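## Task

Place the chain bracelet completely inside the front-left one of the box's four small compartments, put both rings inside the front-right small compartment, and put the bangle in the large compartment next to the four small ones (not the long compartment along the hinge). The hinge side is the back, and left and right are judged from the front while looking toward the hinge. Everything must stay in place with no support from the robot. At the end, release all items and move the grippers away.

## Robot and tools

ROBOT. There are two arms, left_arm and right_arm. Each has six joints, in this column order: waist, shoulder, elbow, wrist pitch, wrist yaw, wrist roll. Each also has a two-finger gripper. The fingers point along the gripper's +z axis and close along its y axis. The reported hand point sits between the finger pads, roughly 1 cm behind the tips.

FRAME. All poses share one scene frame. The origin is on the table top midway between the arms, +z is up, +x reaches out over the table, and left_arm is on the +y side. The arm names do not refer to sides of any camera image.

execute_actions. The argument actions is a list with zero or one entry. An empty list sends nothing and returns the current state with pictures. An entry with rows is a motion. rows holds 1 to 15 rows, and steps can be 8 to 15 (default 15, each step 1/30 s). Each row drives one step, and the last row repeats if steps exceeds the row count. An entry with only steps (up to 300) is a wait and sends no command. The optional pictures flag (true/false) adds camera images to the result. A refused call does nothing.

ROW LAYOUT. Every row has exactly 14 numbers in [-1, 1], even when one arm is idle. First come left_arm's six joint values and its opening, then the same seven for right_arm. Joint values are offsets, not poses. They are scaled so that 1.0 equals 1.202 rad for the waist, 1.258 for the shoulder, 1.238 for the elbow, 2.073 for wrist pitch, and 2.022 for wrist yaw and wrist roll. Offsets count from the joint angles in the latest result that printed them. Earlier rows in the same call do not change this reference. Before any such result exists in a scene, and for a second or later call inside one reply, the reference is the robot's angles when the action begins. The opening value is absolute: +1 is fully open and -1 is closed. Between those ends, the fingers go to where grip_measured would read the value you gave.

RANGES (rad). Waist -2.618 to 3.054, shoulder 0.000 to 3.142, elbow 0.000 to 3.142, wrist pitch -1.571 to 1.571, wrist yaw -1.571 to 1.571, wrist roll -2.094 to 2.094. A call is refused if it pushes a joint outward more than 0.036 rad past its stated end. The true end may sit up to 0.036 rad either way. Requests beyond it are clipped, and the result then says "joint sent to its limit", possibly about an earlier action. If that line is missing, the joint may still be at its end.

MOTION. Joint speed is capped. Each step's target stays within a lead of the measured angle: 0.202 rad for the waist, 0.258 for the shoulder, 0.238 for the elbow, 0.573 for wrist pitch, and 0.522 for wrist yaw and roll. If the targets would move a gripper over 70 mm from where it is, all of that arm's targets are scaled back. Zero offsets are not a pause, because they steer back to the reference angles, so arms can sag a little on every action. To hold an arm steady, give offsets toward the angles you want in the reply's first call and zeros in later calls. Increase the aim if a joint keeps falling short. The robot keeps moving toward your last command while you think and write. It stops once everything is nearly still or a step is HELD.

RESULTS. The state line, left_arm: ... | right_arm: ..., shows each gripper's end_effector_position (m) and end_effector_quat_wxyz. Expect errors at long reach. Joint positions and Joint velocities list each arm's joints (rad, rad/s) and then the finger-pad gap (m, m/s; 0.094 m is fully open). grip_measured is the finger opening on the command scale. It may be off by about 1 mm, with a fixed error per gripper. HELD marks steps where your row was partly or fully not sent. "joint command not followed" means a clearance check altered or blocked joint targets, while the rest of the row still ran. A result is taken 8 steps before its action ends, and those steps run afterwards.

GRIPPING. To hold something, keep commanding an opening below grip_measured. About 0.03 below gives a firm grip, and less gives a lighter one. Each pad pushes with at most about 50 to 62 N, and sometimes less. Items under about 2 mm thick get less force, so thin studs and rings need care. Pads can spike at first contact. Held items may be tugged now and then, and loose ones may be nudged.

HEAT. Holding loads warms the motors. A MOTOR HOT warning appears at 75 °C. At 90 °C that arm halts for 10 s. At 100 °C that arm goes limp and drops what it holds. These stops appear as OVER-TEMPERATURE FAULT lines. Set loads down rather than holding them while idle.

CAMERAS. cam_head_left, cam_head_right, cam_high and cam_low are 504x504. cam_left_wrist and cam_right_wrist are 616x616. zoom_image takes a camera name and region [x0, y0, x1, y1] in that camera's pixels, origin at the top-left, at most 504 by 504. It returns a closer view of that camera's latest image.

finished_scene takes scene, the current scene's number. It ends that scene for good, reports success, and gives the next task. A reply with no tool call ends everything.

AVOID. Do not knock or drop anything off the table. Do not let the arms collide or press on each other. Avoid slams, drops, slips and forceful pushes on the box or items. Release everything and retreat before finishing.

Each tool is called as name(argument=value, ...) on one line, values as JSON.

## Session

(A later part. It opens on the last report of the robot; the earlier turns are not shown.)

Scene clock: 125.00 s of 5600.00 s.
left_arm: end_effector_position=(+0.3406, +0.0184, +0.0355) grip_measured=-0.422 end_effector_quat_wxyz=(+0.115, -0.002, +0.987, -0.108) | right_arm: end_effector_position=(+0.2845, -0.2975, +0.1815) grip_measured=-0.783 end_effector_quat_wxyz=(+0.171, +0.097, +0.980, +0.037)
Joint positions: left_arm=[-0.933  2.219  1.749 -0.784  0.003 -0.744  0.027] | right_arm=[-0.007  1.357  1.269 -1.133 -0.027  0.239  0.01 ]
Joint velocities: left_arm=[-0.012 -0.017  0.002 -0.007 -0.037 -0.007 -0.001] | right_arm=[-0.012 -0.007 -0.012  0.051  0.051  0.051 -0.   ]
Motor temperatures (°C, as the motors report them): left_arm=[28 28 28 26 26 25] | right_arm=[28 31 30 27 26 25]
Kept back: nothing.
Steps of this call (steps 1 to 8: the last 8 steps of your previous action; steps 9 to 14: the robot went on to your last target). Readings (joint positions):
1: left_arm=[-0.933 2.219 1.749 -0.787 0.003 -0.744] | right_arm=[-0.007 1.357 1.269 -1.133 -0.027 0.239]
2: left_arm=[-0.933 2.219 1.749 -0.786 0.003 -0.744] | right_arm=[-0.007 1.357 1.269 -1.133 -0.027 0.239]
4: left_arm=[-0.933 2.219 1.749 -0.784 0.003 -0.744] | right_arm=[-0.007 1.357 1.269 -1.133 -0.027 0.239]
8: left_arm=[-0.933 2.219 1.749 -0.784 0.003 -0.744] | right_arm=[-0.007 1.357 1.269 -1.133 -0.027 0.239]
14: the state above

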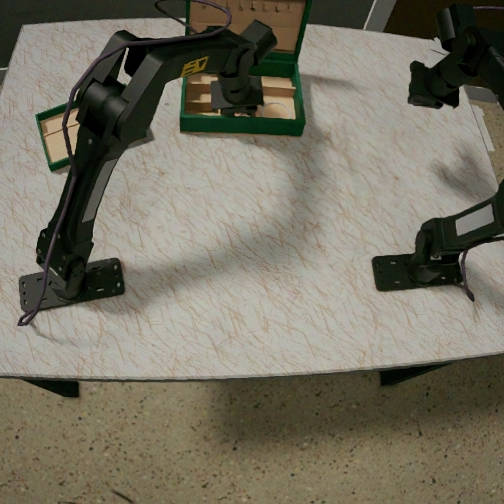

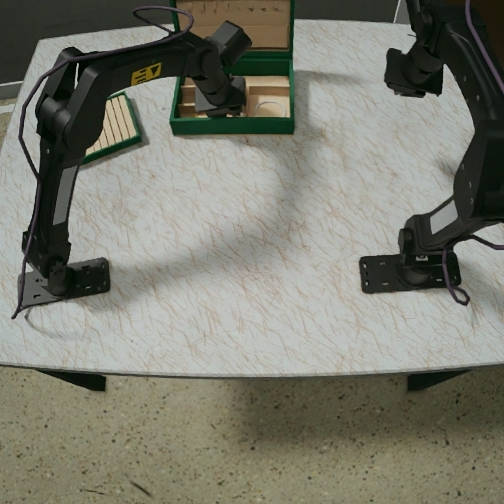

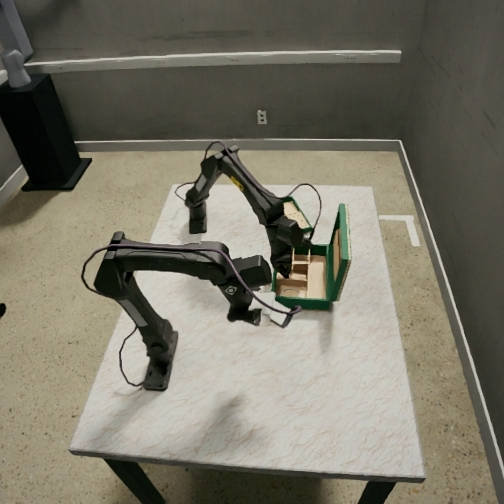

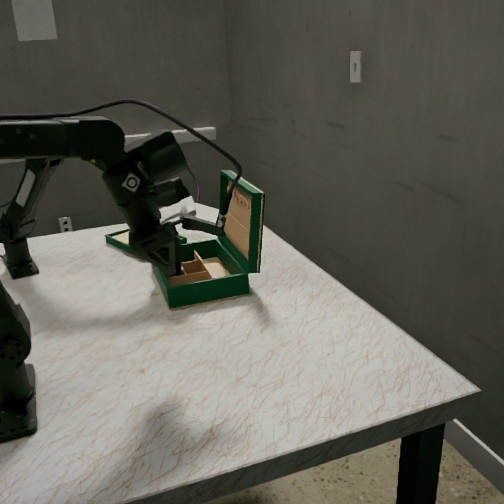

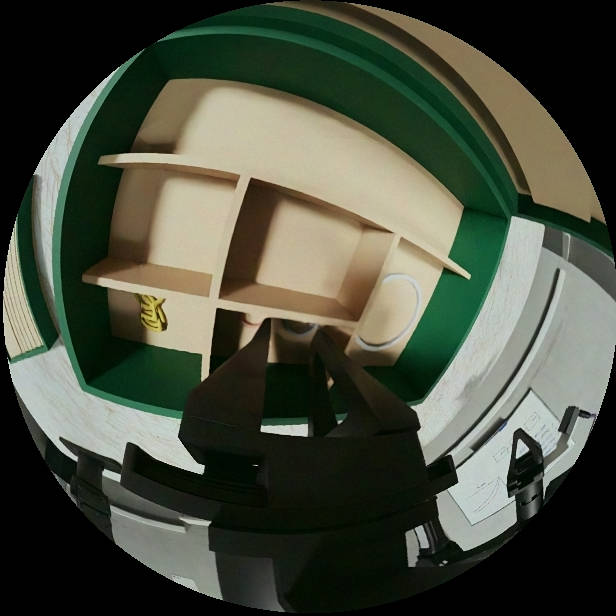

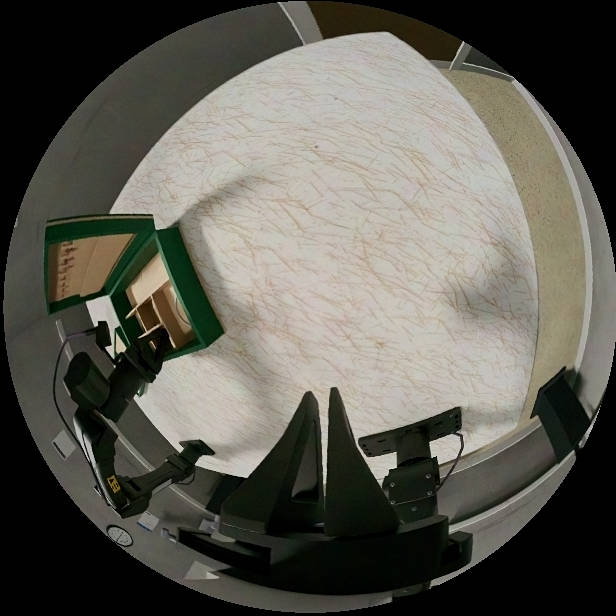

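Dropped. Lift and clear.

execute_actions(actions=[{"rows":[[0,-0.03,0,0,0,0,-0.42,0,0,0.01,0,0,0,-0.78],[0,-0.06,0,0,0,0,-0.42,0,0,0.01,0,0,0,-0.78],[0,-0.09,0,-0.01,0,0,-0.42,0,0,0.01,0,0,0,-0.78],[0,-0.12,0,-0.03,0,0,-0.42,0,0,0.01,0,0,0,-0.78],[0,-0.15,0,-0.05,0,0,-0.42,0,0,0.01,0,0,0,-0.78],[0,-0.18,0,-0.07,0,0,-0.42,0,0,0.01,0,0,0,-0.78],[0,-0.22,0,-0.09,0,0,-0.42,0,0,0.01,0,0,0,-0.78],[0,-0.26,0,-0.11,0,0,-0.42,0,0,0.01,0,0,0,-0.78],[0,-0.3,-0.03,-0.13,0,0,-0.42,0,0,0.01,0,0,0,-0.78],[0,-0.35,-0.07,-0.14,0,0,-0.42,0,0,0.01,0,0,0,-0.78],[0,-0.4,-0.12,-0.15,0,0,-0.42,0,0,0.01,0,0,0,-0.78],[0,-0.45,-0.18,-0.15,0,0,-0.42,0,0,0.01,0,0,0,-0.78],[0,-0.5,-0.24,-0.15,0,0,-0.42,0,0,0.01,0,0,0,-0.78],[0,-0.55,-0.3,-0.15,0,0,-0.42,0,0,0.01,0,0,0,-0.78],[0,-0.6,-0.36,-0.15,0,0,-0.42,0,0,0.01,0,0,0,-0.78]],"steps":15}])

execute_actions(actions=[{"steps":35}], pictures=true)

zoom_image(camera="cam_left_wrist", region=[150,50,500,350])

Scene clock: 125.97 s of 5600.00 s.
left_arm: end_effector_position=(+0.3345, +0.0239, +0.1025) grip_measured=-0.422 end_effector_quat_wxyz=(+0.146, -0.002, +0.980, -0.136) | right_arm: end_effector_position=(+0.2845, -0.2975, +0.1815) grip_measured=-0.783 end_effector_quat_wxyz=(+0.171, +0.097, +0.980, +0.037)
Joint positions: left_arm=[-0.933  2.067  1.749 -0.851  0.003 -0.744  0.027] | right_arm=[-0.007  1.357  1.269 -1.133 -0.027  0.239  0.01 ]
Joint velocities: left_arm=[ 0.007 -1.306  0.002 -0.74  -0.066  0.037  0.   ] | right_arm=[-0.002 -0.007  0.002 -0.081 -0.051  0.007  0.   ]
Motor temperatures (°C, as the motors report them): left_arm=[28 29 28 26 26 25] | right_arm=[28 31 30 27 26 25]
Steps of this call (steps 1 to 15: the robot went on to your last target; steps 16 to 22: nothing new was sent; steps 23 to 29: the first 7 steps of this action). Readings (joint positions):
23: left_arm=[-0.933 2.216 1.749 -0.783 0.003 -0.744] | right_arm=[-0.007 1.357 1.269 -1.133 -0.027 0.239]
24: left_arm=[-0.933 2.210 1.749 -0.784 0.003 -0.744] | right_arm=[-0.007 1.357 1.269 -1.133 -0.027 0.239]
26: left_arm=[-0.933 2.177 1.749 -0.796 0.003 -0.744] | right_arm=[-0.007 1.357 1.269 -1.133 -0.027 0.239]
29: the state above

Scene clock: 127.13 s of 5600.00 s.
left_arm: end_effector_position=(+0.2096, +0.1376, +0.1707) grip_measured=-0.422 end_effector_quat_wxyz=(+0.125, -0.002, +0.985, -0.116) | right_arm: end_effector_position=(+0.2845, -0.2975, +0.1815) grip_measured=-0.783 end_effector_quat_wxyz=(+0.171, +0.097, +0.980, +0.037)
Joint positions: left_arm=[-0.933  1.46   1.314 -1.082  0.003 -0.744  0.027] | right_arm=[-0.007  1.357  1.269 -1.133 -0.027  0.239  0.01 ]
Joint velocities: left_arm=[ 0.007  0.032  0.022 -0.051  0.022  0.037 -0.001] | right_arm=[-0.002  0.012  0.022 -0.081  0.037 -0.051  0.   ]
Motor temperatures (°C, as the motors report them): left_arm=[28 29 28 26 26 25] | right_arm=[28 31 30 27 26 25]
Kept back: nothing.
Steps of this call (steps 1 to 8: the last 8 steps of your previous action; steps 9 to 30: the robot went on to your last target; steps 31 to 35: nothing new was sent). Readings (joint positions):
1: left_arm=[-0.933 2.018 1.749 -0.874 0.003 -0.744] | right_arm=[-0.007 1.357 1.269 -1.133 -0.027 0.239]
2: left_arm=[-0.933 1.964 1.746 -0.897 0.003 -0.744] | right_arm=[-0.007 1.357 1.269 -1.133 -0.027 0.239]
4: left_arm=[-0.933 1.833 1.703 -0.930 0.003 -0.744] | right_arm=[-0.007 1.357 1.269 -1.133 -0.027 0.239]
8: left_arm=[-0.933 1.548 1.490 -0.979 0.003 -0.744] | right_arm=[-0.007 1.357 1.269 -1.133 -0.027 0.239]
35: the state above
All arms were judged still, so your last target was given up. Only a new action makes them travel on or press farther. Fingers that are still opening or closing keep moving.

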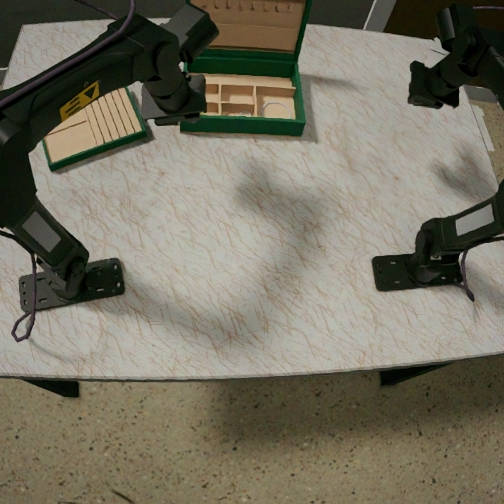

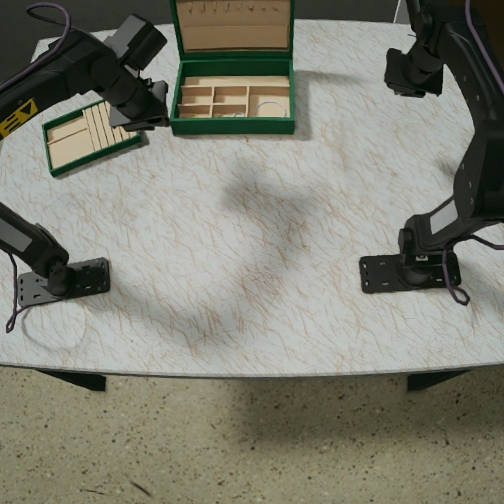

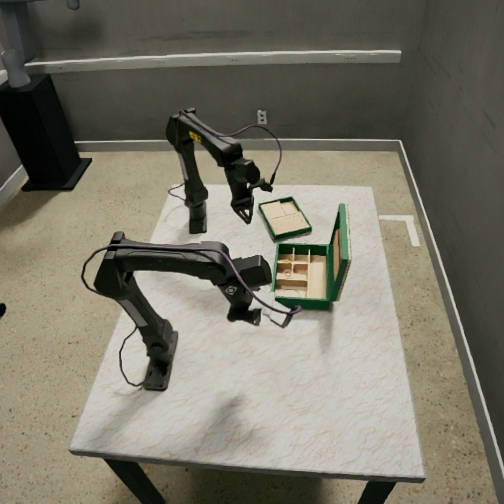

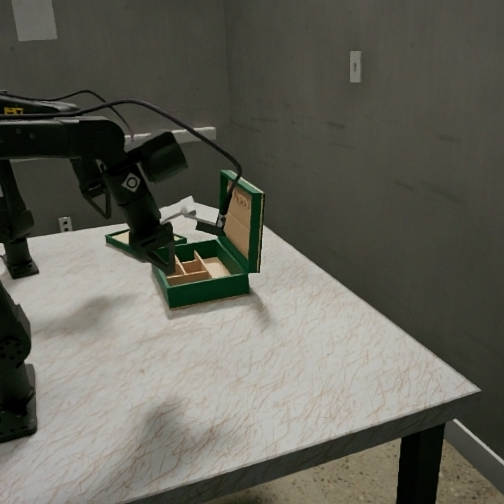

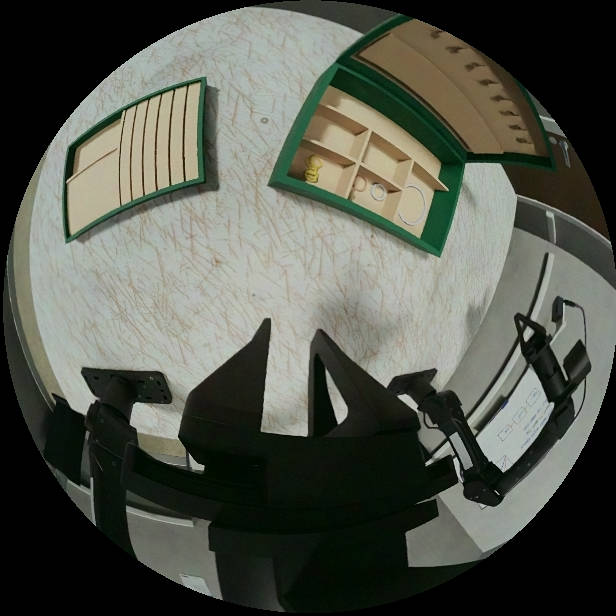

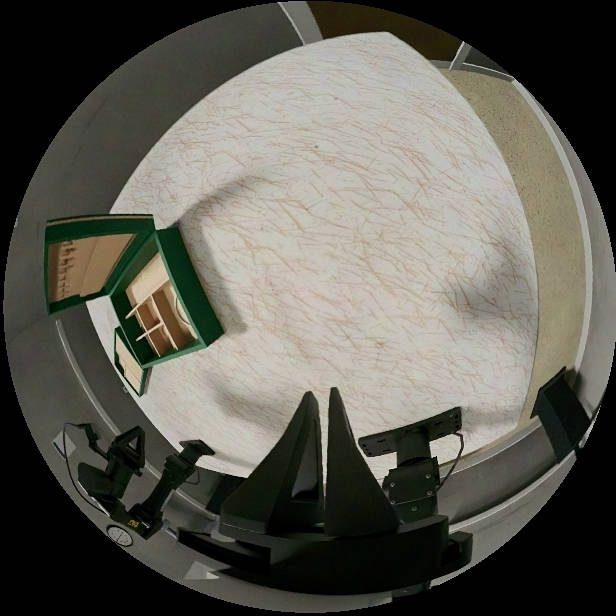

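Region (150, 50, 500, 350) of cam_left_wrist's 616x616 image, scaled by 1.440, with more detail than that image has; it fills the top 432 rows of this view, and the rest is white.

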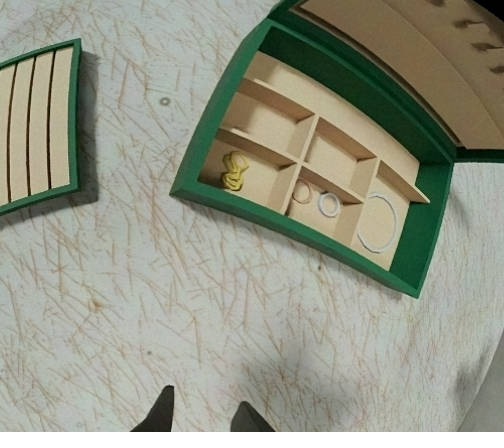

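finished_scene(scene=1)

The scene is finished: the task was done.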